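# Spread a stand-up pouch's lips apart with both grippers

## Task

Take hold of the stand-up pouch by the two loose lips that rise above its zip-lock seal, putting one lip in each gripper rather than squeezing both sides together in a single one. Each lip must sit well inside its gripper's pads, above the seal. Where the grippers hold them, pull the free edges of the lips apart by at least a thumb's width. When finished, the pouch has to stand upright with its base resting on the table, its top lowered by less than a thumb's width, and no other object on the table in contact with it. Keep the lips held apart at the end.

## Robot and tools

Robot: two arms, left_arm and right_arm, each with six joints (waist, shoulder, elbow, wrist pitch, wrist yaw, wrist roll) and a parallel gripper. The names are labels only; they do not match the left or right of any image.

Frame: a single scene frame serves both arms. Its origin lies on the table surface midway between the arms, +z is up, +x reaches out over the table, and left_arm is mounted toward +y. On each gripper the fingers extend along its own +z and close along its own y. The reported end_effector_position is the point between the finger pads, roughly 1 cm short of the tips; at long reach the printed value may disagree with the real hand.

Tool execute_actions. Argument actions is a list holding one item or nothing, plus optional pictures (true/false; images come by default). An empty list just reports the state. A motion item is {"rows": [...], "steps": n}: 1 to 15 rows, steps at most 15 (default 15), each step lasting 1/30 s; one row is used per step and the final row repeats to fill any remaining steps. A wait item has only steps (up to 300), measured from the previous result, and your own writing time is included in it. A refused call moves nothing.

Each row is one flat list of 14 numbers, each within [-1, 1], always for both arms: left_arm waist, shoulder, elbow, wrist pitch, wrist yaw, wrist roll, opening, then the same seven for right_arm. The six joint entries are offsets, not poses, scaled so 1.0 equals 1.202 rad (waist), 1.258 (shoulder), 1.238 (elbow), 2.073 (wrist pitch), 2.022 (wrist yaw and wrist roll). They are measured from the joint angles printed in the most recent result that lists them; before any such result in a scene, and for second and later calls inside one reply, they count from wherever the arm stands when the action begins. Rows do not add up: every row is relative to that same base. Therefore all-zero joint entries pull the arm back to the base angles; they do not mean stay put. The opening entry is absolute: +1 fully open, -1 closed.

Joint ranges (rad), in column order: waist -2.618 to 3.054, shoulder 0.000 to 3.142, elbow 0.000 to 3.142, wrist pitch -1.571 to 1.571, wrist yaw -1.571 to 1.571, wrist roll -2.094 to 2.094. Requesting more than 0.036 rad outward beyond a limit gets the call refused. True limits may be shifted by up to 0.036 rad; a target beyond the true end is clipped there and a "joint sent to its limit" line may appear (possibly about an earlier action). Friction can leave a joint up to about 0.031 rad off target, and smaller requests may not move it.

Speed: per step, each joint target stays within a lead of its measured angle of 0.202 rad (waist), 0.258 (shoulder), 0.238 (elbow), 0.573 (wrist pitch), 0.522 (wrist yaw, wrist roll). If targets would place a gripper over 70 mm from where it is measured, all of that arm's targets are scaled back. Big moves thus need several actions. Between calls the arms keep heading to the last target until they have nearly stopped or a step is HELD; fingers still in motion continue.

Results: the state line `left_arm: …` | `right_arm: …` gives end_effector_position (metres) and end_effector_quat_wxyz. Joint positions and Joint velocities list, per arm, the six joints (rad, rad/s) then the finger pad gap (m, m/s; 0.094 m when fully open). grip_measured is the measured opening on the command scale; each gripper may be off by about 1 mm. To keep something held, command an opening below grip_measured, around 0.03 lower for a firm grip, less for a gentle one. Pads push up to about 50 to 62 N each, less on film thinner than about 2 mm. "joint command not followed" means a clearance check altered some joint targets; HELD marks steps where your row was partly or wholly not sent. MOTOR HOT appears from 75 °C; at 90 °C an arm halts for 10 s, at 100 °C it drops whatever it holds and falls, both reported as OVER-TEMPERATURE FAULT. Holding loads warms motors.

Tool zoom_image: camera (cam_head_left, cam_head_right, cam_high, cam_left_wrist, cam_right_wrist) and region [x0, y0, x1, y1] in pixels of that camera's last full image, top-left at (0, 0), no larger than 504 by 504. Image sizes: head and high cameras 896x504, wrist cameras 504x504 fisheye. Calibration data (K, distortion, T_world_to_cam) is provided and may be off by a few degrees and millimetres.

Tool finished_scene: scene is the number of the current scene; it ends that scene irreversibly and reports success. Replying with no tool call ends everything.

Avoid: knocking rigid objects off the table, letting the arms collide or press on each other, dropping or slipping the pouch, slamming into things, and pushing hard. Loose objects may be nudged briefly by outside disturbances. Smooth, economical, quick motion is preferred.

Each tool is called after "Emit:" by a JSON object that holds its "op" and its "data".

## Session

Emit:
{"op": "execute_actions", "data": {"actions": []}}

Scene clock: 0.00 s of 4400.00 s.
left_arm: end_effector_position=(+0.5127, +0.2897, +0.3040) grip_measured=+1.000 end_effector_quat_wxyz=(+0.583, +0.441, +0.682, +0.024) | right_arm: end_effector_position=(+0.4102, -0.7384, +0.2042) grip_measured=+1.000 end_effector_quat_wxyz=(+0.322, -0.420, +0.589, -0.611)
Joint positions: left_arm=[ 0.381  1.838  1.681 -0.26   0.66   0.881  0.094] | right_arm=[-0.871  1.882  1.012  0.818 -0.499 -1.73   0.094]
Joint velocities: left_arm=[-0.002 -0.002 -0.002  0.051  0.022 -0.037  0.   ] | right_arm=[-0.002 -0.007 -0.002  0.007  0.007  0.022  0.   ]
Motor temperatures (°C, as the motors report them): left_arm=[26 32 45 35 28 26] | right_arm=[28 48 37 36 25 26]
camera_calibration (this result's frames):
cam_left_wrist: T_world_to_cam=[[-0.571413, -0.686337, -0.44992, 0.62811], [-0.384851, 0.708323, -0.59175, 0.195513], [0.724829, -0.164981, -0.668883, -0.0262932], [0, 0, 0, 1]] pos_world=[0.453212, 0.288271, 0.380707]
cam_right_wrist: T_world_to_cam=[[0.106486, 0.191723, 0.975655, -0.0997488], [-0.771251, -0.603379, 0.202744, -0.128886], [0.627561, -0.774065, 0.0836153, -0.715499], [0, 0, 0, 1]] pos_world=[0.360237, -0.612485, 0.183278]

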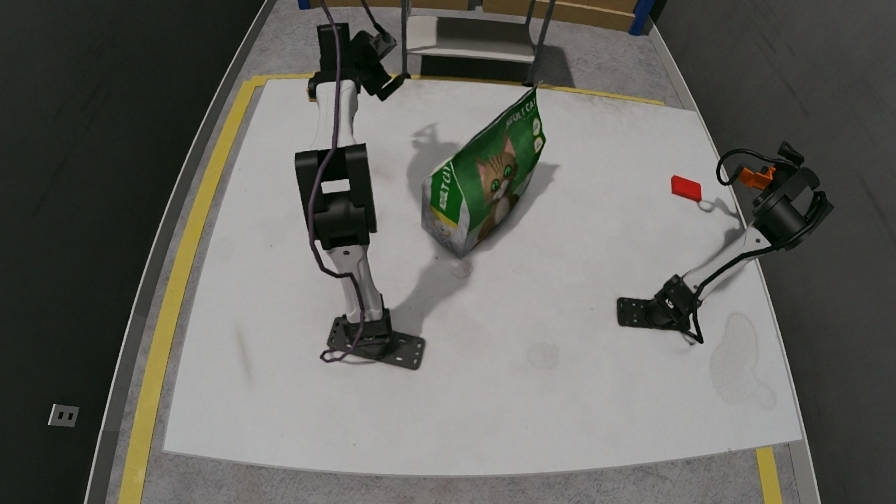

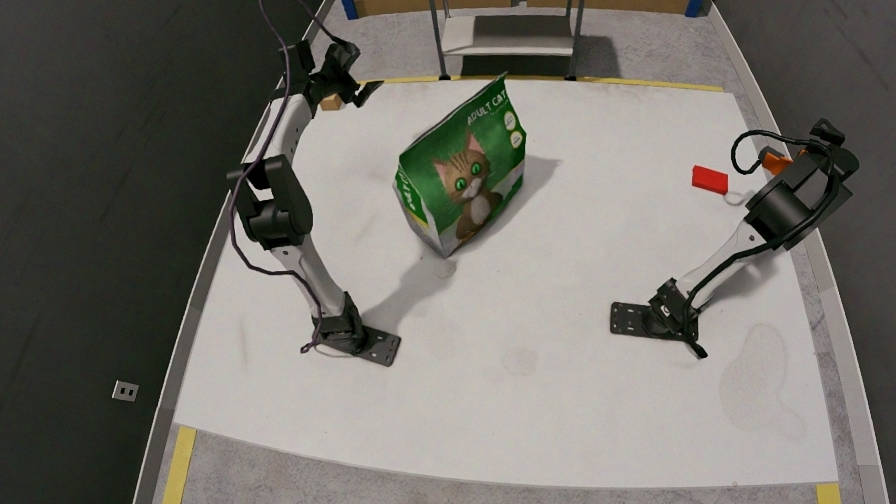

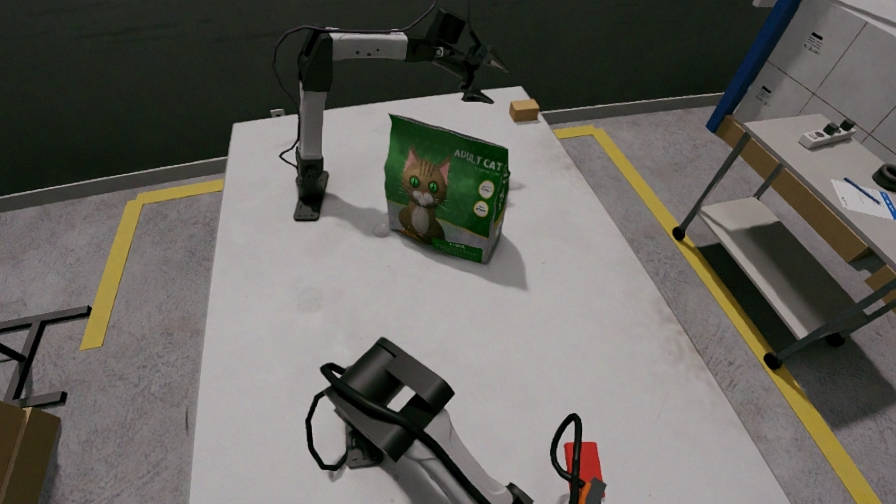

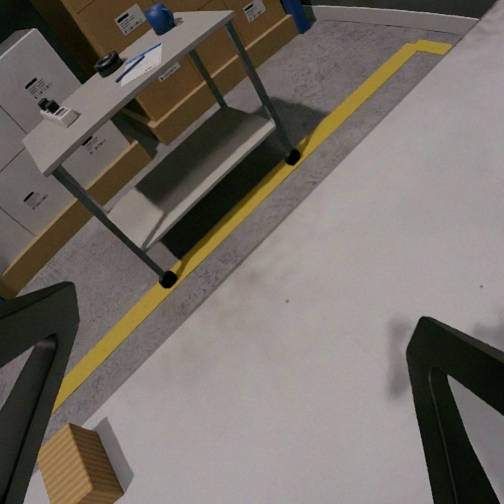

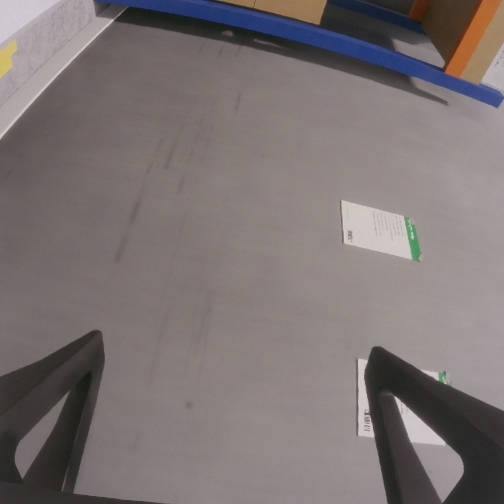

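Emit:
{"op": "zoom_image", "data": {"camera": "cam_head_left", "region": [400, 70, 580, 270]}}

Emit:
{"op": "zoom_image", "data": {"camera": "cam_head_right", "region": [380, 60, 560, 260]}}

Emit:
{"op": "zoom_image", "data": {"camera": "cam_high", "region": [370, 100, 530, 270]}}

Region (400, 70, 580, 270) of cam_head_left's 896x504 image, scaled by 2.520, with more detail than that image has; it fills the left 454 columns of this view, and the rest is white.

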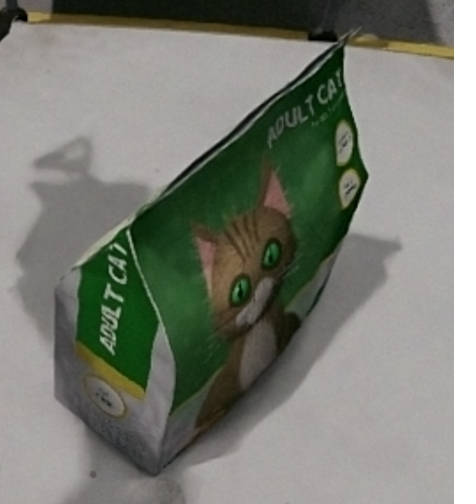

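Region (380, 60, 560, 260) of cam_head_right's 896x504 image, scaled by 2.520, with more detail than that image has; it fills the left 454 columns of this view, and the rest is white.

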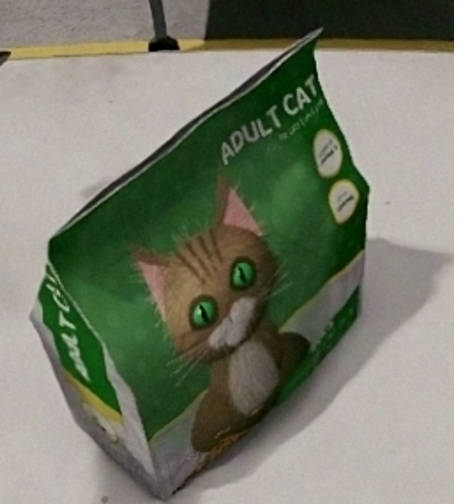

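Region (370, 100, 530, 270) of cam_high's 896x504 image, scaled by 2.965, with more detail than that image has; it fills the left 474 columns of this view, and the rest is white.

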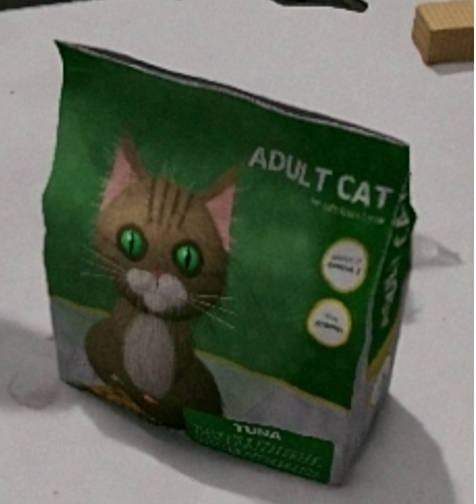

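Emit:
{"op": "zoom_image", "data": {"camera": "cam_head_left", "region": [340, 20, 460, 120]}}

Emit:
{"op": "zoom_image", "data": {"camera": "cam_high", "region": [440, 30, 560, 130]}}

Emit:
{"op": "zoom_image", "data": {"camera": "cam_head_right", "region": [290, 20, 410, 120]}}

Region (340, 20, 460, 120) of cam_head_left's 896x504 image, scaled by 4.200, with more detail than that image has.

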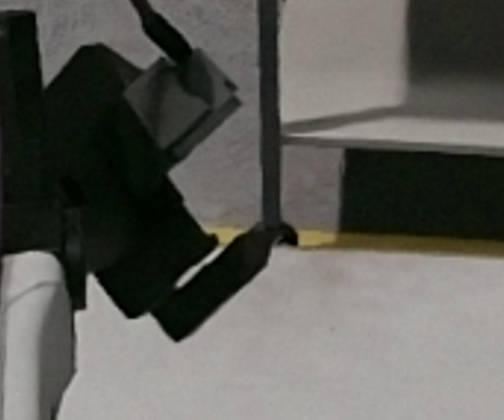

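Region (440, 30, 560, 130) of cam_high's 896x504 image, scaled by 4.200, with more detail than that image has.

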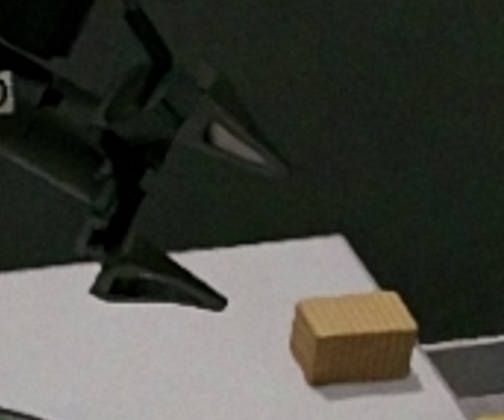

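Region (290, 20, 410, 120) of cam_head_right's 896x504 image, scaled by 4.200, with more detail than that image has.

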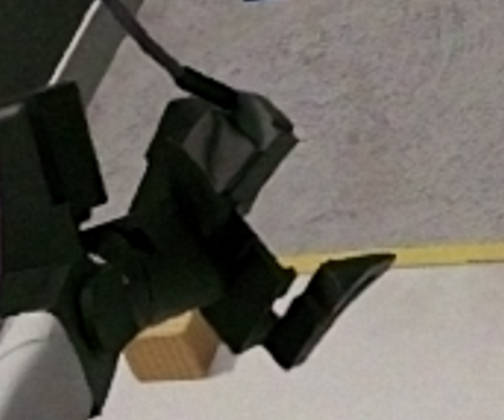

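Emit:
{"op": "execute_actions", "data": {"actions": [{"rows": [[-0.05,-0.15,0.1,-0.25,-0.15,-0.2,0.6, 0.1,-0.05,0.4,-0.3,0.1,0.4,0.6],[-0.1,-0.25,0.18,-0.4,-0.25,-0.35,0.3, 0.25,-0.05,0.7,-0.6,0.2,0.7,0.3],[-0.15,-0.315,0.22,-0.542,-0.326,-0.436,0.0, 0.4,-0.05,0.97,-0.8,0.247,0.99,0.0],[-0.2,-0.315,0.22,-0.542,-0.326,-0.436,0.0, 0.55,-0.05,0.97,-0.965,0.247,0.99,0.0],[-0.25,-0.315,0.22,-0.542,-0.326,-0.436,0.0, 0.7,-0.05,0.97,-0.965,0.247,0.99,0.0],[-0.25,-0.315,0.22,-0.542,-0.326,-0.436,0.0, 0.9,-0.05,0.97,-0.965,0.247,0.99,0.0]], "steps": 15}], "pictures": false}}

Scene clock: 120.50 s of 4400.00 s.
left_arm: end_effector_position=(+0.3237, +0.2403, +0.4157) grip_measured=+0.002 end_effector_quat_wxyz=(+0.469, +0.142, +0.871, -0.042) | right_arm: end_effector_position=(+0.5882, -0.4897, +0.3279) grip_measured=+0.002 end_effector_quat_wxyz=(+0.499, -0.162, +0.825, -0.211)
Joint positions: left_arm=[ 0.086  1.412  1.96  -1.143  0.106  0.144  0.047] | right_arm=[-0.173  1.866  1.88  -0.44  -0.056 -0.619  0.047]
Joint velocities: left_arm=[-0.022 -0.291  0.061 -1.458 -0.681 -0.945 -0.   ] | right_arm=[ 1.292 -0.022  1.399 -1.971  0.227  1.722  0.   ]
Motor temperatures (°C, as the motors report them): left_arm=[26 52 55 44 28 26] | right_arm=[28 57 42 43 25 26]
Steps of this call (steps 1 to 90: nothing new was sent; then 117.00 s passed at rest; steps 91 to 105: all 15 steps of this action). Readings (joint positions):
91: left_arm=[0.376 1.827 1.696 -0.314 0.623 0.836] | right_arm=[-0.861 1.877 1.042 0.734 -0.473 -1.660]
92: left_arm=[0.368 1.810 1.713 -0.395 0.573 0.782] | right_arm=[-0.833 1.877 1.106 0.602 -0.403 -1.562]
94: left_arm=[0.336 1.762 1.764 -0.510 0.474 0.690] | right_arm=[-0.736 1.877 1.253 0.377 -0.253 -1.374]
98: left_arm=[0.217 1.619 1.859 -0.696 0.317 0.498] | right_arm=[-0.516 1.869 1.511 0.045 -0.127 -1.070]
105: the state above

Emit:
{"op": "execute_actions", "data": {"actions": [{"rows": [[-0.33,0.024,-0.006,-0.116,-0.052,-0.071,0.0, 0.99,-0.037,0.347,-0.36,0.028,1.0,0.0]], "steps": 15}], "pictures": false}}

Scene clock: 124.57 s of 4400.00 s.
left_arm: end_effector_position=(+0.2548, +0.1371, +0.3678) grip_measured=+0.002 end_effector_quat_wxyz=(+0.346, +0.243, +0.901, -0.096) | right_arm: end_effector_position=(+0.3292, +0.0156, +0.3626) grip_measured=+0.002 end_effector_quat_wxyz=(+0.188, +0.164, +0.900, +0.358)
Joint positions: left_arm=[-0.312  1.432  1.96  -1.365  0.008  0.003  0.047] | right_arm=[ 0.996  1.833  2.279 -1.184 -0.004  1.264  0.047]
Joint velocities: left_arm=[-0.007  0.012 -0.002 -0.081 -0.007  0.022  0.   ] | right_arm=[ 1.14   0.002  0.007 -0.007 -0.212  0.886 -0.001]
Motor temperatures (°C, as the motors report them): left_arm=[26 50 54 43 28 26] | right_arm=[28 57 42 43 25 26]
Steps of this call (steps 1 to 45: the robot went on to your last target; steps 46 to 107: nothing new was sent; steps 108 to 122: all 15 steps of this action). Readings (joint positions):
108: left_arm=[0.062 1.430 1.960 -1.365 -0.006 0.003] | right_arm=[0.234 1.830 2.205 -1.181 -0.001 0.319]
109: left_arm=[0.006 1.430 1.960 -1.365 -0.012 0.003] | right_arm=[0.263 1.833 2.221 -1.184 0.007 0.399]
111: left_arm=[-0.137 1.431 1.960 -1.365 -0.010 0.003] | right_arm=[0.359 1.833 2.251 -1.184 0.009 0.557]
115: left_arm=[-0.310 1.432 1.960 -1.365 0.010 0.003] | right_arm=[0.591 1.833 2.279 -1.184 0.008 0.884]
122: the state above

Emit:
{"op": "execute_actions", "data": {"actions": [{"rows": [[0,0,0,0,0,0,0.0, 0.03,-0.01,0.03,0,0,0.152,0.0]], "steps": 12}]}}

Scene clock: 127.17 s of 4400.00 s.
left_arm: end_effector_position=(+0.2548, +0.1371, +0.3678) grip_measured=+0.002 end_effector_quat_wxyz=(+0.346, +0.243, +0.901, -0.096) | right_arm: end_effector_position=(+0.3170, +0.0249, +0.3673) grip_measured=+0.002 end_effector_quat_wxyz=(+0.128, +0.275, +0.870, +0.389)
Joint positions: left_arm=[-0.312  1.432  1.96  -1.365  0.008  0.003  0.047] | right_arm=[ 1.027  1.833  2.291 -1.184 -0.009  1.55   0.047]
Joint velocities: left_arm=[ 0.007  0.002  0.002 -0.051  0.007 -0.022 -0.   ] | right_arm=[ 0.007 -0.002 -0.002  0.007 -0.081  0.051 -0.001]
Motor temperatures (°C, as the motors report them): left_arm=[26 49 54 43 28 26] | right_arm=[28 57 43 42 25 26]
Steps of this call (steps 1 to 30: the robot went on to your last target; steps 31 to 66: nothing new was sent; steps 67 to 78: all 12 steps of this action). Readings (joint positions):
67: left_arm=[-0.312 1.432 1.960 -1.365 0.008 0.003] | right_arm=[1.027 1.833 2.280 -1.184 -0.009 1.417]
68: left_arm=[-0.312 1.432 1.960 -1.365 0.008 0.003] | right_arm=[1.027 1.833 2.282 -1.184 -0.009 1.446]
70: left_arm=[-0.312 1.432 1.960 -1.365 0.008 0.003] | right_arm=[1.027 1.833 2.288 -1.184 -0.009 1.489]
74: left_arm=[-0.312 1.432 1.960 -1.365 0.008 0.003] | right_arm=[1.027 1.833 2.291 -1.184 -0.009 1.532]
78: the state above
camera_calibration (this result's frames):
cam_left_wrist: T_world_to_cam=[[-0.416345, -0.905521, 0.0817804, 0.199757], [-0.889561, 0.387101, -0.242558, 0.286365], [0.187984, -0.173736, -0.966684, 0.42559], [0, 0, 0, 1]] pos_world=[0.257903, 0.143972, 0.464535]
cam_right_wrist: T_world_to_cam=[[-0.321582, -0.615549, -0.719502, 0.383221], [-0.946578, 0.228229, 0.227819, 0.252366], [0.0239777, 0.754328, -0.65606, 0.345106], [0, 0, 0, 1]] pos_world=[0.353846, -0.0820286, 0.444645]

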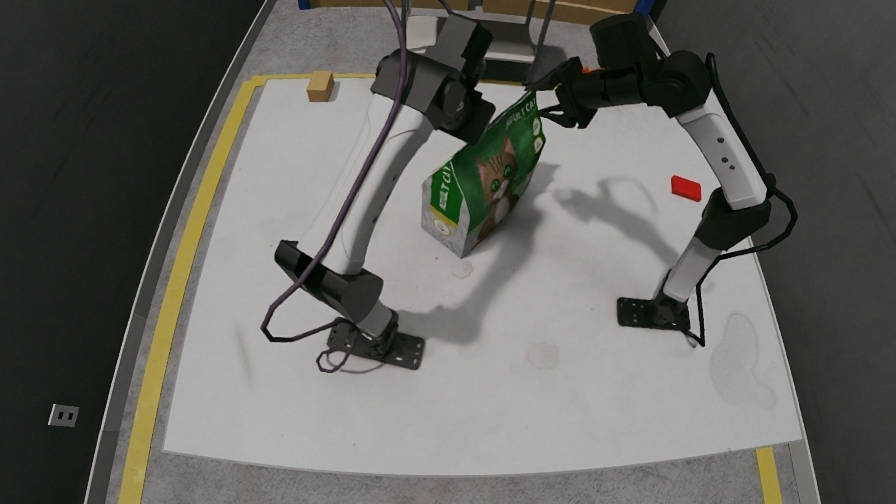

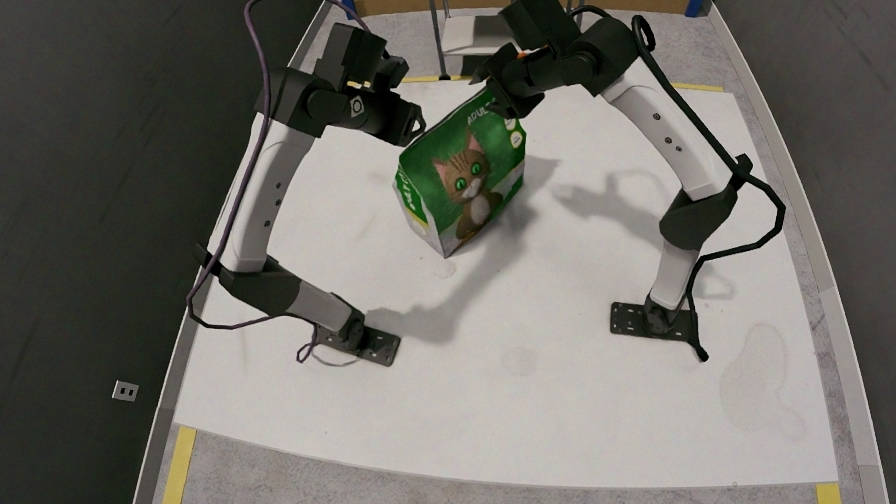

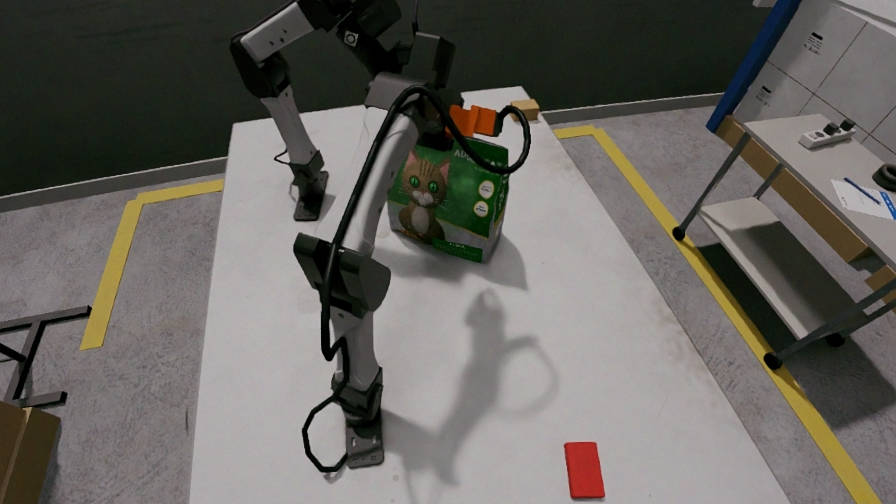

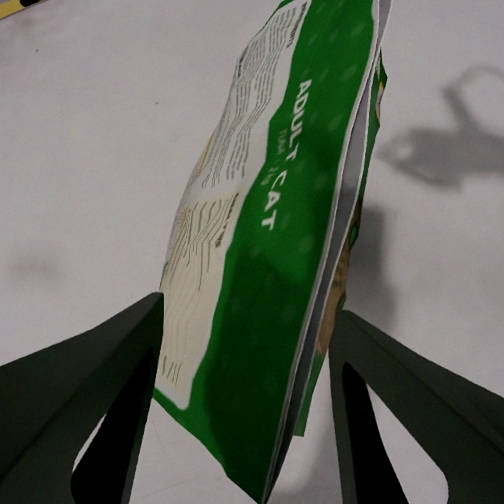

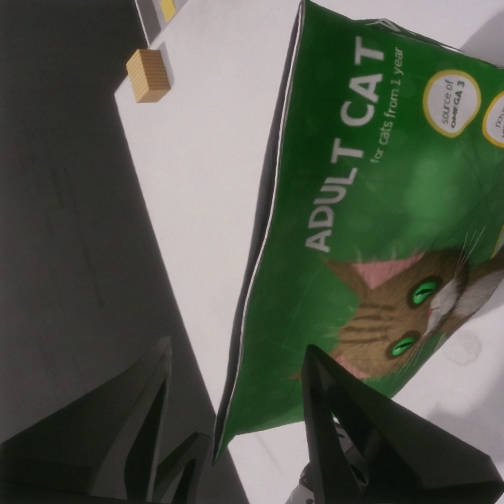

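Emit:
{"op": "zoom_image", "data": {"camera": "cam_left_wrist", "region": [230, 180, 430, 500]}}

Emit:
{"op": "zoom_image", "data": {"camera": "cam_right_wrist", "region": [180, 150, 400, 480]}}

Region (230, 180, 430, 500) of cam_left_wrist's 504x504 image, scaled by 1.575, with more detail than that image has; it fills the left 315 columns of this view, and the rest is white.

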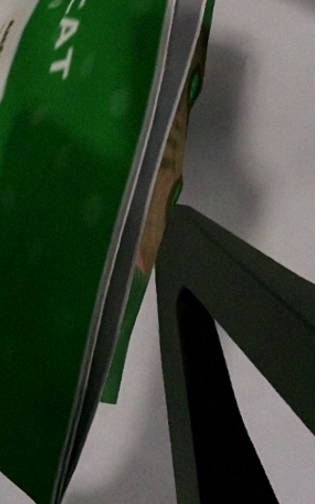

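Region (180, 150, 400, 480) of cam_right_wrist's 504x504 image, scaled by 1.527, with more detail than that image has.

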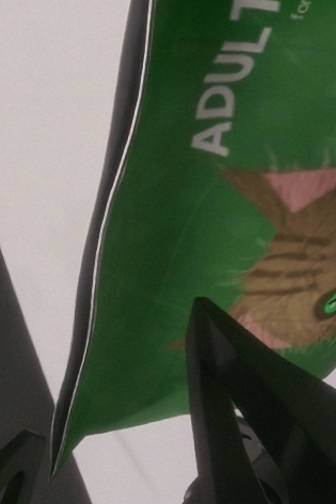

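Emit:
{"op": "execute_actions", "data": {"actions": [{"rows": [[0,0,0,0,0,0,0.0, 0,0.02,0.04,-0.015,0,0,-0.1],[0,0,0,0,0,0,0.0, 0,0.04,0.075,-0.03,0,0,-0.2],[0,0,0,0,0,0,0.0, 0,0.06,0.11,-0.045,0,0.005,-0.3],[0,0,0,0,0,0,0.0, 0,0.08,0.14,-0.057,0,0.01,-0.4],[0,0,0,0,0,0,0.0, 0,0.1,0.168,-0.067,0,0.01,-0.5],[0,0,0,0,0,0,0.0, 0,0.115,0.19,-0.075,0,0.01,-0.6],[0,0,0,0,0,0,0.0, 0,0.127,0.204,-0.08,0,0.01,-0.66],[0,0,0,0,0,0,0.0, 0,0.134,0.212,-0.0835,0,0.01,-0.66]], "steps": 15}]}}

Scene clock: 203.00 s of 4400.00 s.
left_arm: end_effector_position=(+0.2548, +0.1371, +0.3678) grip_measured=+0.002 end_effector_quat_wxyz=(+0.346, +0.243, +0.901, -0.096) | right_arm: end_effector_position=(+0.3260, +0.0371, +0.3508) grip_measured=-0.658 end_effector_quat_wxyz=(+0.114, +0.286, +0.883, +0.354)
Joint positions: left_arm=[-0.312  1.432  1.96  -1.365  0.008  0.003  0.047] | right_arm=[ 1.027  1.998  2.525 -1.336 -0.009  1.562  0.016]
Joint velocities: left_arm=[ 0.012  0.002 -0.002 -0.081 -0.037  0.051 -0.   ] | right_arm=[ 0.002  0.027 -0.017 -0.183 -0.022  0.007  0.   ]
Motor temperatures (°C, as the motors report them): left_arm=[26 39 51 42 28 26] | right_arm=[27 56 45 42 25 26]
Steps of this call (steps 1 to 30: the robot went on to your last target; steps 31 to 120: nothing new was sent; then 71.33 s passed at rest; steps 121 to 135: all 15 steps of this action). Readings (joint positions):
121: left_arm=[-0.312 1.432 1.960 -1.365 0.008 0.003] | right_arm=[1.027 1.835 2.296 -1.189 -0.009 1.562]
122: left_arm=[-0.312 1.432 1.960 -1.365 0.008 0.003] | right_arm=[1.027 1.844 2.313 -1.201 -0.009 1.562]
124: left_arm=[-0.312 1.432 1.960 -1.365 0.008 0.003] | right_arm=[1.027 1.877 2.380 -1.232 -0.009 1.562]
128: left_arm=[-0.312 1.432 1.960 -1.365 0.008 0.003] | right_arm=[1.027 1.955 2.506 -1.284 -0.009 1.562]
135: the state above
camera_calibration (this result's frames):
cam_left_wrist: T_world_to_cam=[[-0.416345, -0.905521, 0.0817804, 0.199757], [-0.889561, 0.387101, -0.242558, 0.286365], [0.187984, -0.173736, -0.966684, 0.42559], [0, 0, 0, 1]] pos_world=[0.257903, 0.143972, 0.464535]
cam_right_wrist: T_world_to_cam=[[-0.366077, -0.65523, -0.660803, 0.377097], [-0.930548, 0.251441, 0.266192, 0.242327], [-0.00826442, 0.712356, -0.70177, 0.352992], [0, 0, 0, 1]] pos_world=[0.36646, -0.0653016, 0.4324]

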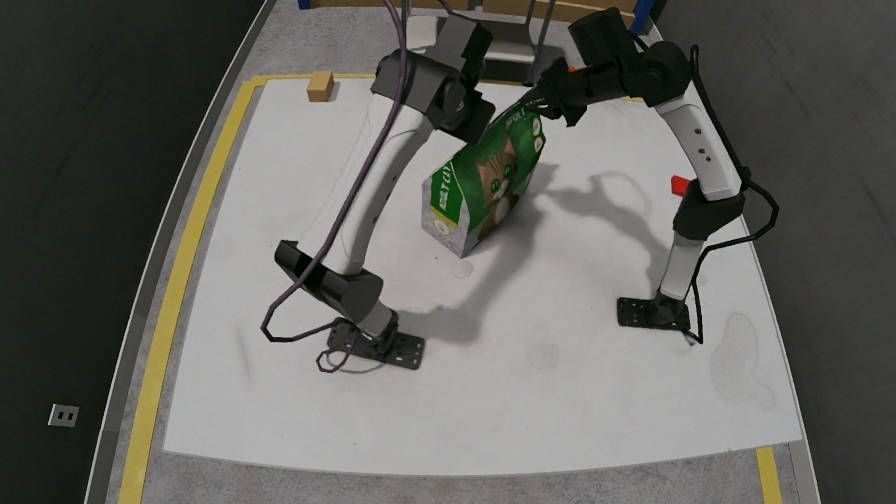

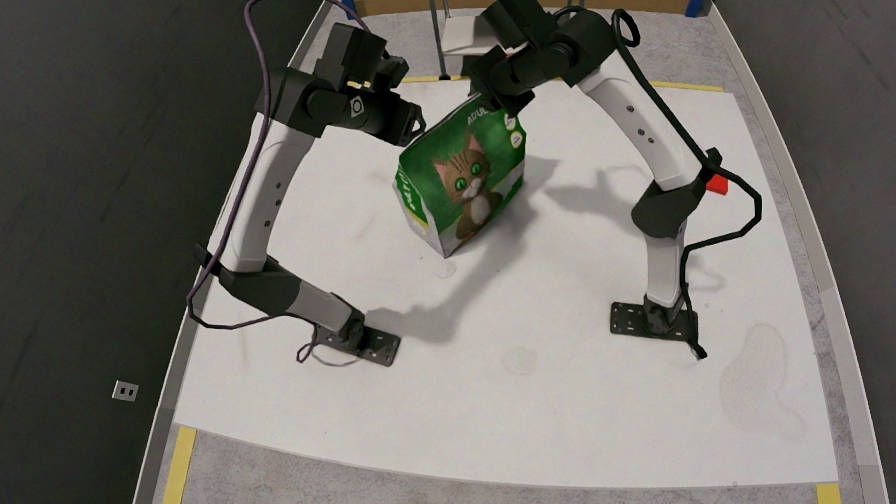

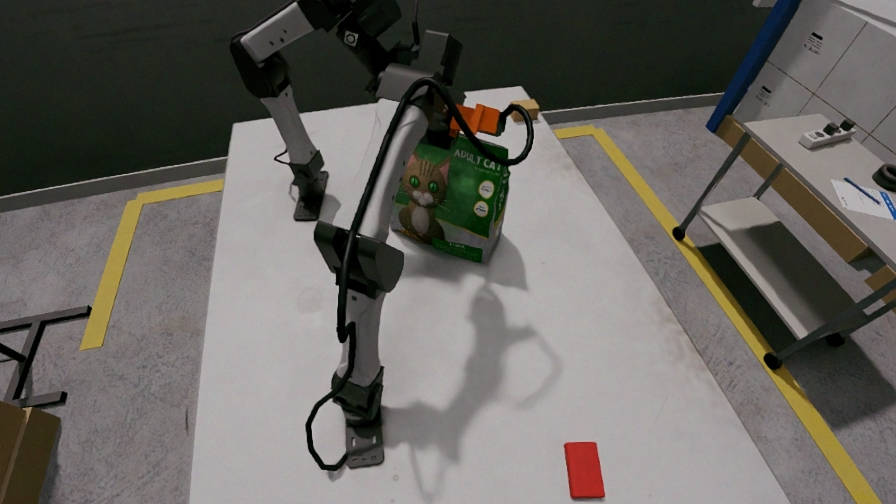

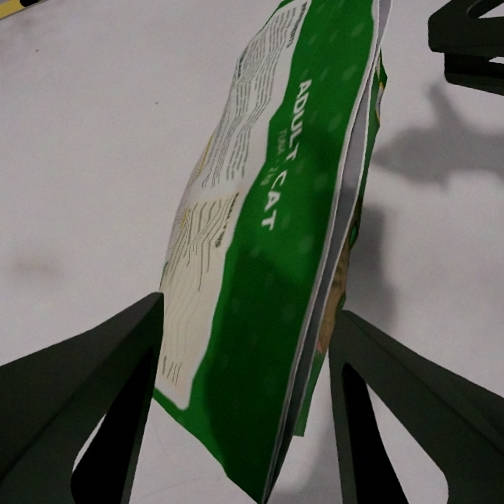

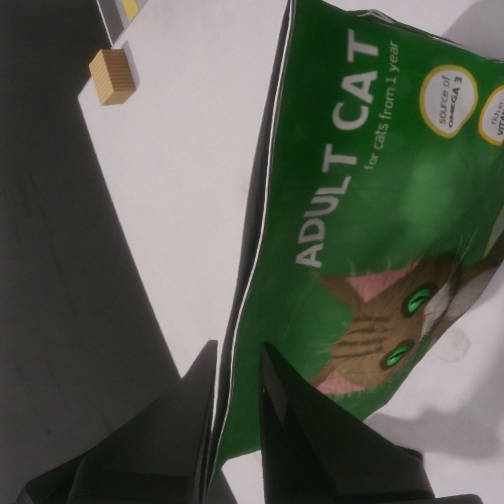

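Emit:
{"op": "zoom_image", "data": {"camera": "cam_left_wrist", "region": [330, 0, 504, 174]}}

Emit:
{"op": "zoom_image", "data": {"camera": "cam_right_wrist", "region": [170, 260, 310, 400]}}

Region (330, 0, 504, 174) of cam_left_wrist's 504x504 image, scaled by 2.897, with more detail than that image has.

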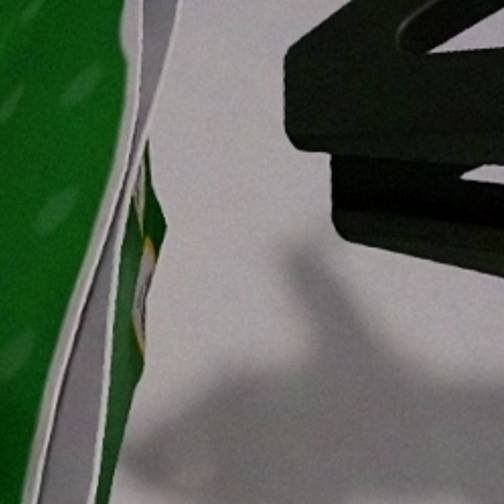

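Region (170, 260, 310, 400) of cam_right_wrist's 504x504 image, scaled by 3.600, with more detail than that image has.

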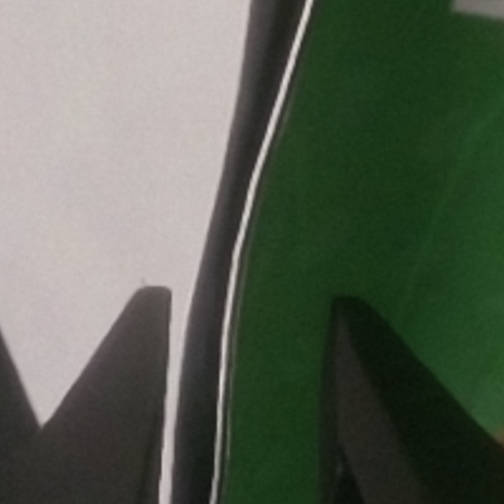

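Emit:
{"op": "execute_actions", "data": {"actions": [{"rows": [[0,0,0,0,0,0,0.0, 0,0,-0.01,0.01,0,0,-0.7],[0,0,0,0,0,0,0.0, 0,0,-0.02,0.017,0,0,-0.75],[0,0,0,0,0,0,0.0, 0,0,-0.03,0.024,0,0,-0.8],[0,0,0,0,0,0,0.0, 0,0,-0.04,0.03,0,0,-0.83],[0,0,0,0,0,0,0.0, 0,0,-0.048,0.035,0,0,-0.83],[0,0,0,0,0,0,0.0, 0,0,-0.054,0.039,0,0,-0.83],[0,0,0,0,0,0,0.0, 0,0,-0.057,0.041,0,0,-0.83]], "steps": 15}]}}

Scene clock: 253.33 s of 4400.00 s.
left_arm: end_effector_position=(+0.2548, +0.1371, +0.3678) grip_measured=+0.002 end_effector_quat_wxyz=(+0.346, +0.243, +0.901, -0.096) | right_arm: end_effector_position=(+0.3314, +0.0444, +0.3398) grip_measured=-0.828 end_effector_quat_wxyz=(+0.113, +0.286, +0.884, +0.352)
Joint positions: left_arm=[-0.312  1.432  1.96  -1.365  0.008  0.003  0.047] | right_arm=[ 1.027  1.998  2.468 -1.283 -0.009  1.562  0.008]
Joint velocities: left_arm=[-0.012 -0.002 -0.012  0.007 -0.007  0.022  0.001] | right_arm=[ 0.002 -0.012 -0.007 -0.022 -0.037 -0.007  0.   ]
Motor temperatures (°C, as the motors report them): left_arm=[26 38 50 42 28 26] | right_arm=[27 55 45 41 25 26]
Steps of this call (steps 1 to 30: the robot went on to your last target; steps 31 to 120: nothing new was sent; then 45.83 s passed at rest; steps 121 to 135: all 15 steps of this action). Readings (joint positions):
121: left_arm=[-0.312 1.432 1.960 -1.365 0.008 0.003] | right_arm=[1.027 1.998 2.525 -1.348 -0.009 1.562]
122: left_arm=[-0.312 1.432 1.960 -1.365 0.008 0.003] | right_arm=[1.027 1.998 2.525 -1.345 -0.009 1.562]
124: left_arm=[-0.312 1.432 1.960 -1.365 0.008 0.003] | right_arm=[1.027 1.998 2.515 -1.331 -0.009 1.562]
128: left_arm=[-0.312 1.432 1.960 -1.365 0.008 0.003] | right_arm=[1.027 1.998 2.476 -1.301 -0.009 1.562]
135: the state above
camera_calibration (this result's frames):
cam_left_wrist: T_world_to_cam=[[-0.416345, -0.905521, 0.0817804, 0.199757], [-0.889561, 0.387101, -0.242558, 0.286365], [0.187984, -0.173736, -0.966684, 0.42559], [0, 0, 0, 1]] pos_world=[0.257903, 0.143972, 0.464535]
cam_right_wrist: T_world_to_cam=[[-0.367275, -0.656848, -0.658528, 0.376225], [-0.930063, 0.252095, 0.267265, 0.247894], [-0.00954075, 0.710633, -0.703498, 0.341196], [0, 0, 0, 1]] pos_world=[0.371991, -0.0578348, 0.421532]

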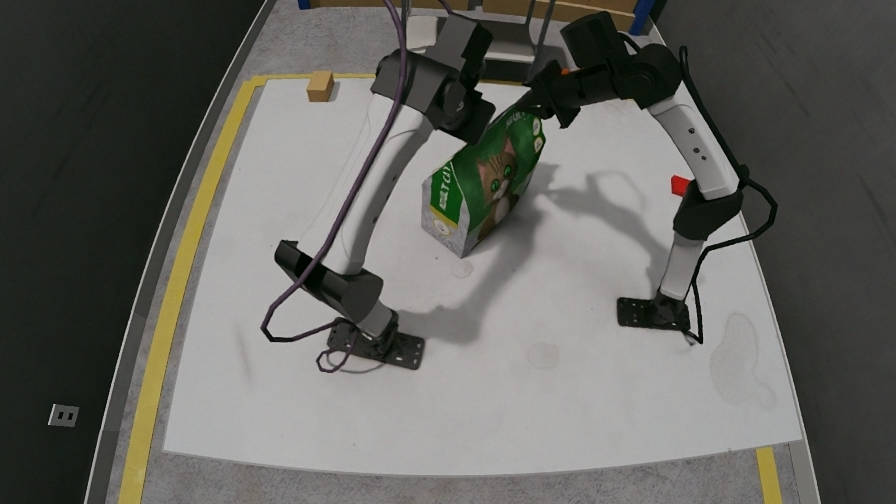

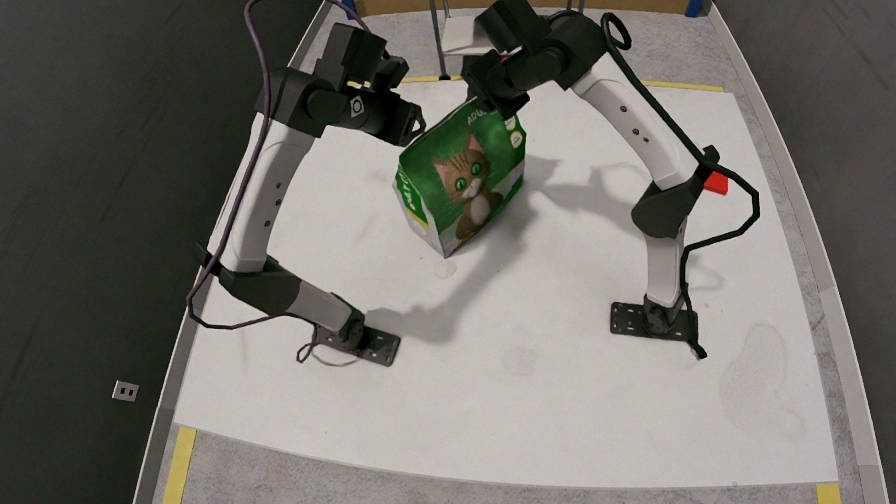

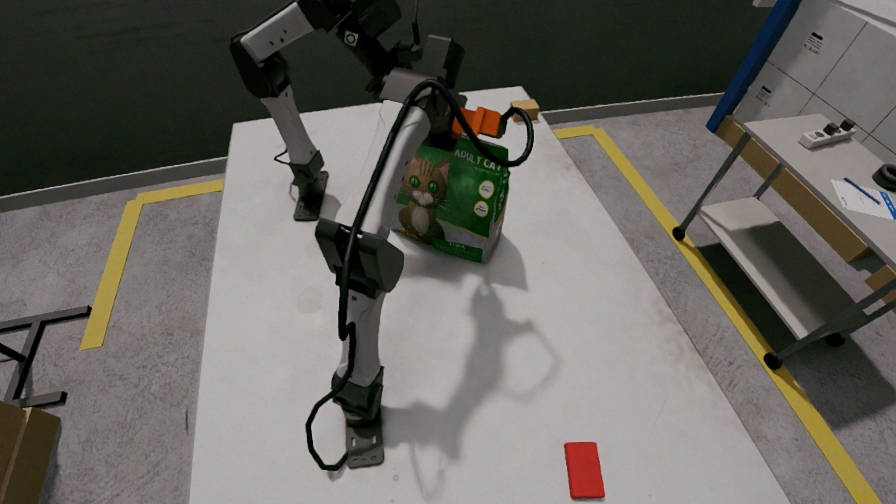

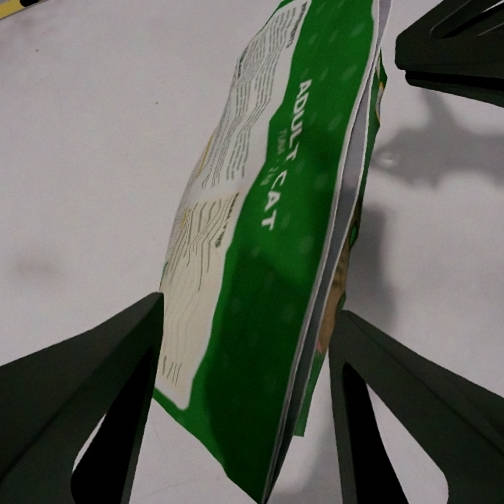

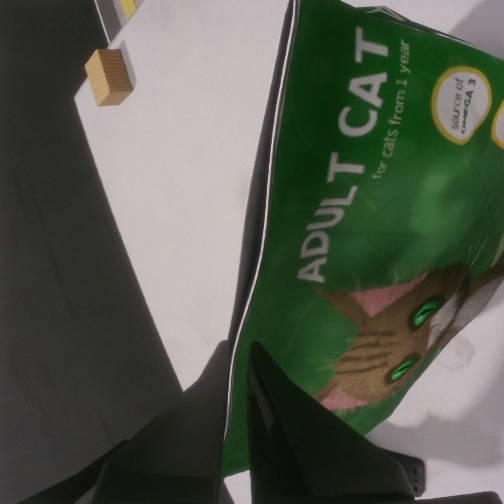

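Emit:
{"op": "zoom_image", "data": {"camera": "cam_right_wrist", "region": [180, 270, 300, 390]}}

Emit:
{"op": "zoom_image", "data": {"camera": "cam_left_wrist", "region": [330, 0, 504, 174]}}

Region (180, 270, 300, 390) of cam_right_wrist's 504x504 image, scaled by 4.200, with more detail than that image has.

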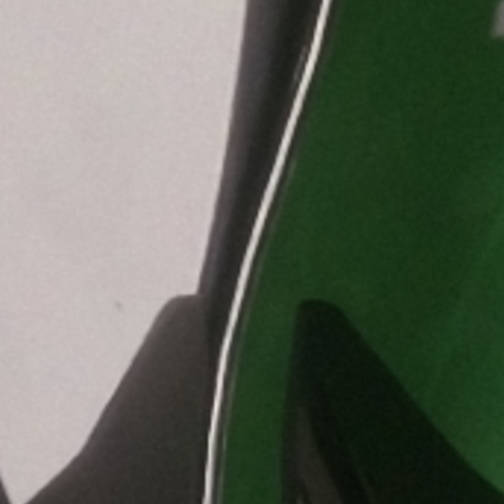

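Region (330, 0, 504, 174) of cam_left_wrist's 504x504 image, scaled by 2.897, with more detail than that image has.

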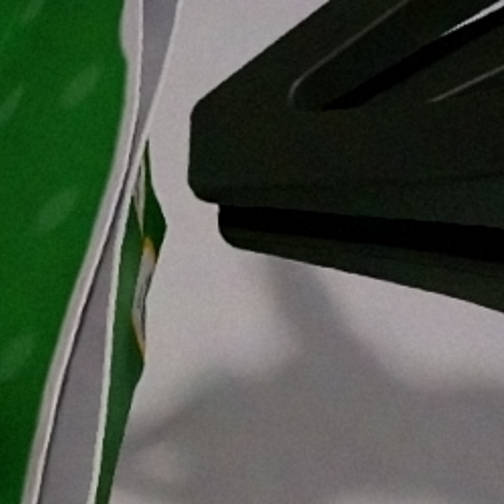

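Emit:
{"op": "execute_actions", "data": {"actions": [{"rows": [[0,0,0,0,0,0,0.0, 0,0,-0.008,0,0,0,-0.83],[0,0,0,0,0,0,0.0, 0,0,-0.015,0,0,0,-0.83],[0,0,0,0,0,0,0.0, 0,0,-0.021,0,0,0,-0.83],[0,0,0,0,0,0,0.0, 0,0,-0.021,0.008,0,0,-0.83],[0,0,0,0,0,0,0.0, 0,0,-0.021,0.013,0,0,-0.83],[0,0,0,0,0,0,0.0, 0,0,-0.021,0.015,0,0,-0.83],[0,0,0,0,0,0,0.0, 0,0,-0.025,0.017,0,0,-0.83],[0,0,0,0,0,0,0.0, 0,0,-0.03,0.02,0,0,-0.83],[0,0,0,0,0,0,0.0, 0,0,-0.035,0.023,0,0,-0.83],[0,0,0,0,0,0,0.0, 0,0,-0.04,0.026,0,0,-0.83],[0,0,0,0,0,0,0.0, 0,0,-0.044,0.028,0,0,-0.83]], "steps": 15}]}}

Scene clock: 282.50 s of 4400.00 s.
left_arm: end_effector_position=(+0.2548, +0.1371, +0.3678) grip_measured=+0.002 end_effector_quat_wxyz=(+0.346, +0.243, +0.901, -0.096) | right_arm: end_effector_position=(+0.3335, +0.0472, +0.3294) grip_measured=-0.828 end_effector_quat_wxyz=(+0.111, +0.287, +0.887, +0.345)
Joint positions: left_arm=[-0.312  1.432  1.96  -1.365  0.008  0.003  0.047] | right_arm=[ 1.027  1.998  2.428 -1.259 -0.009  1.562  0.008]
Joint velocities: left_arm=[-0.002  0.002  0.002 -0.051 -0.051 -0.022 -0.   ] | right_arm=[ 0.002  0.017 -0.017  0.022 -0.022  0.007 -0.   ]
Motor temperatures (°C, as the motors report them): left_arm=[26 38 50 42 28 26] | right_arm=[27 56 42 43 25 26]
Steps of this call (steps 1 to 15: the robot went on to your last target; steps 16 to 110: nothing new was sent; then 25.00 s passed at rest; steps 111 to 125: all 15 steps of this action). Readings (joint positions):
111: left_arm=[-0.312 1.432 1.960 -1.365 0.008 0.003] | right_arm=[1.027 1.998 2.468 -1.277 -0.009 1.562]
112: left_arm=[-0.312 1.432 1.960 -1.365 0.008 0.003] | right_arm=[1.027 1.998 2.468 -1.277 -0.009 1.562]
114: left_arm=[-0.312 1.432 1.960 -1.365 0.008 0.003] | right_arm=[1.027 1.998 2.468 -1.277 -0.009 1.562]
118: left_arm=[-0.312 1.432 1.960 -1.365 0.008 0.003] | right_arm=[1.027 1.998 2.462 -1.274 -0.009 1.562]
125: the state above
camera_calibration (this result's frames):
cam_left_wrist: T_world_to_cam=[[-0.416345, -0.905521, 0.0817804, 0.199757], [-0.889561, 0.387101, -0.242558, 0.286365], [0.187984, -0.173736, -0.966684, 0.42559], [0, 0, 0, 1]] pos_world=[0.257903, 0.143972, 0.464535]
cam_right_wrist: T_world_to_cam=[[-0.373498, -0.665249, -0.646485, 0.370488], [-0.927488, 0.255572, 0.272854, 0.249036], [-0.0162926, 0.701518, -0.712466, 0.33754], [0, 0, 0, 1]] pos_world=[0.374854, -0.0539701, 0.41205]

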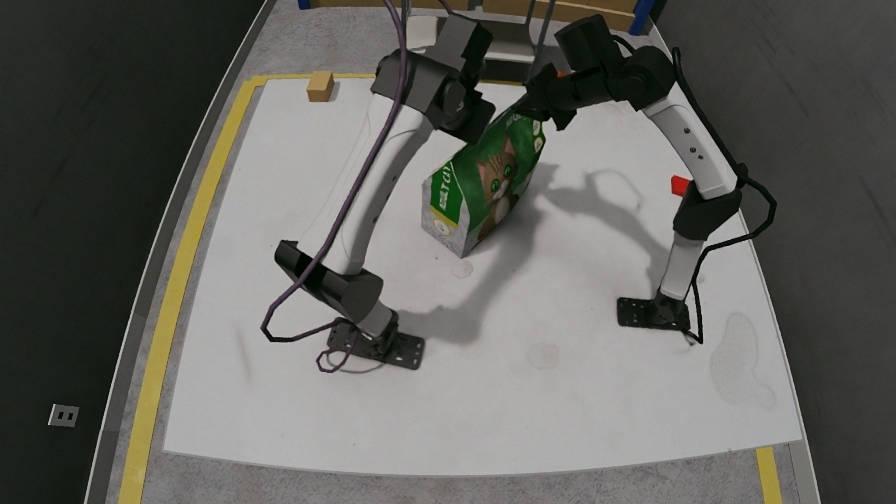

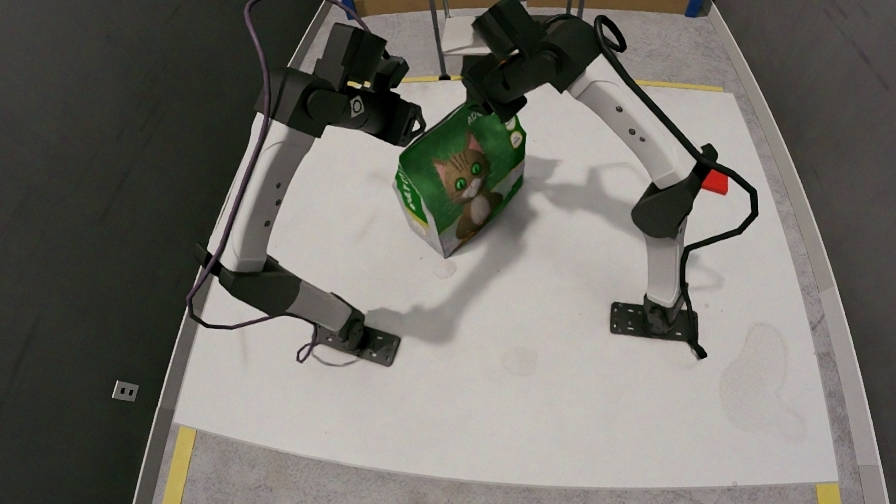

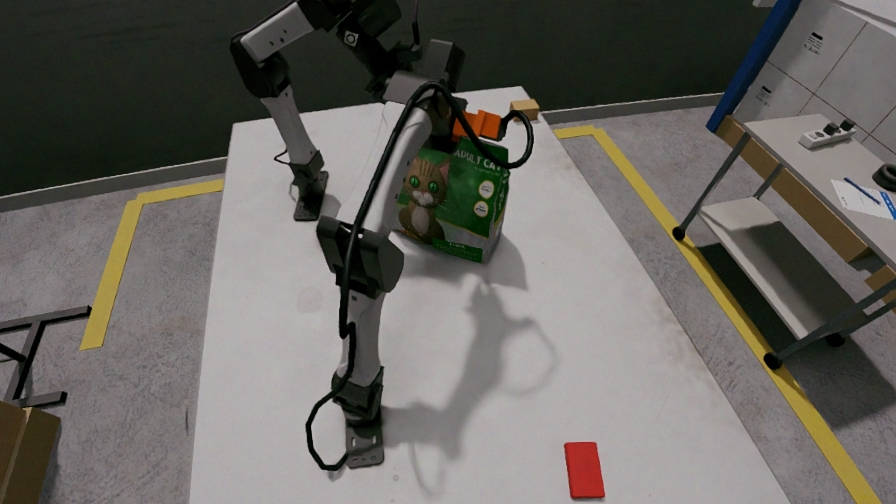

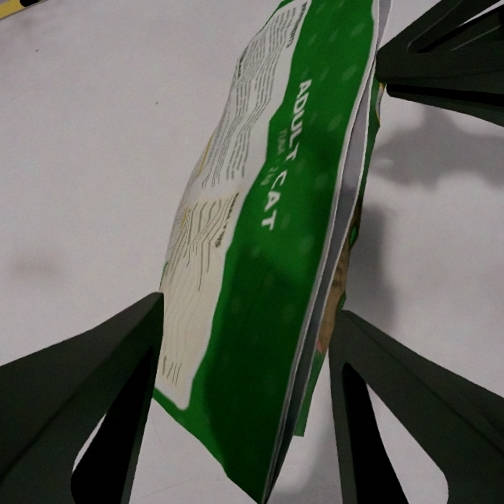

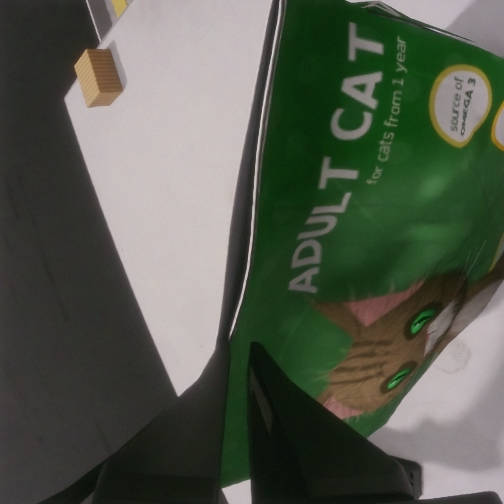

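Emit:
{"op": "zoom_image", "data": {"camera": "cam_right_wrist", "region": [180, 270, 300, 390]}}

Emit:
{"op": "zoom_image", "data": {"camera": "cam_left_wrist", "region": [300, 0, 474, 174]}}

Region (180, 270, 300, 390) of cam_right_wrist's 504x504 image, scaled by 4.200, with more detail than that image has.

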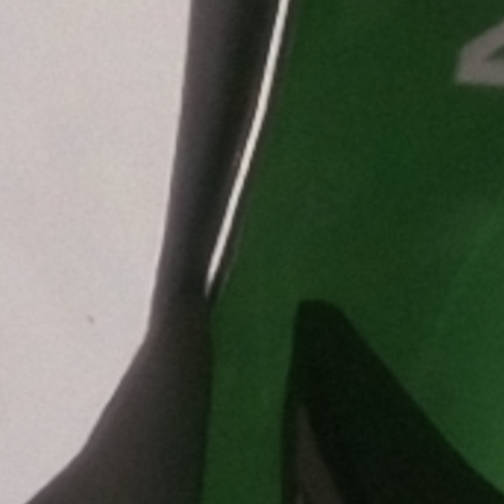

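Region (300, 0, 474, 174) of cam_left_wrist's 504x504 image, scaled by 2.897, with more detail than that image has.

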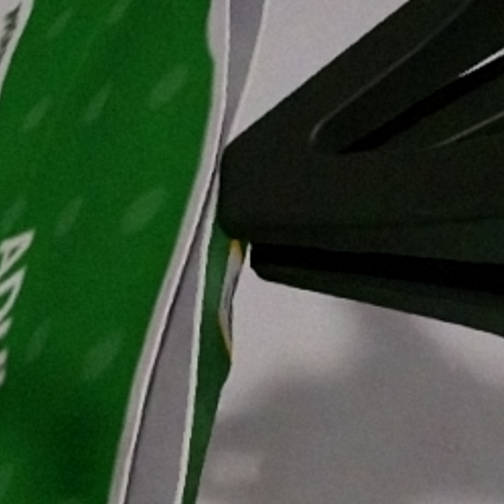

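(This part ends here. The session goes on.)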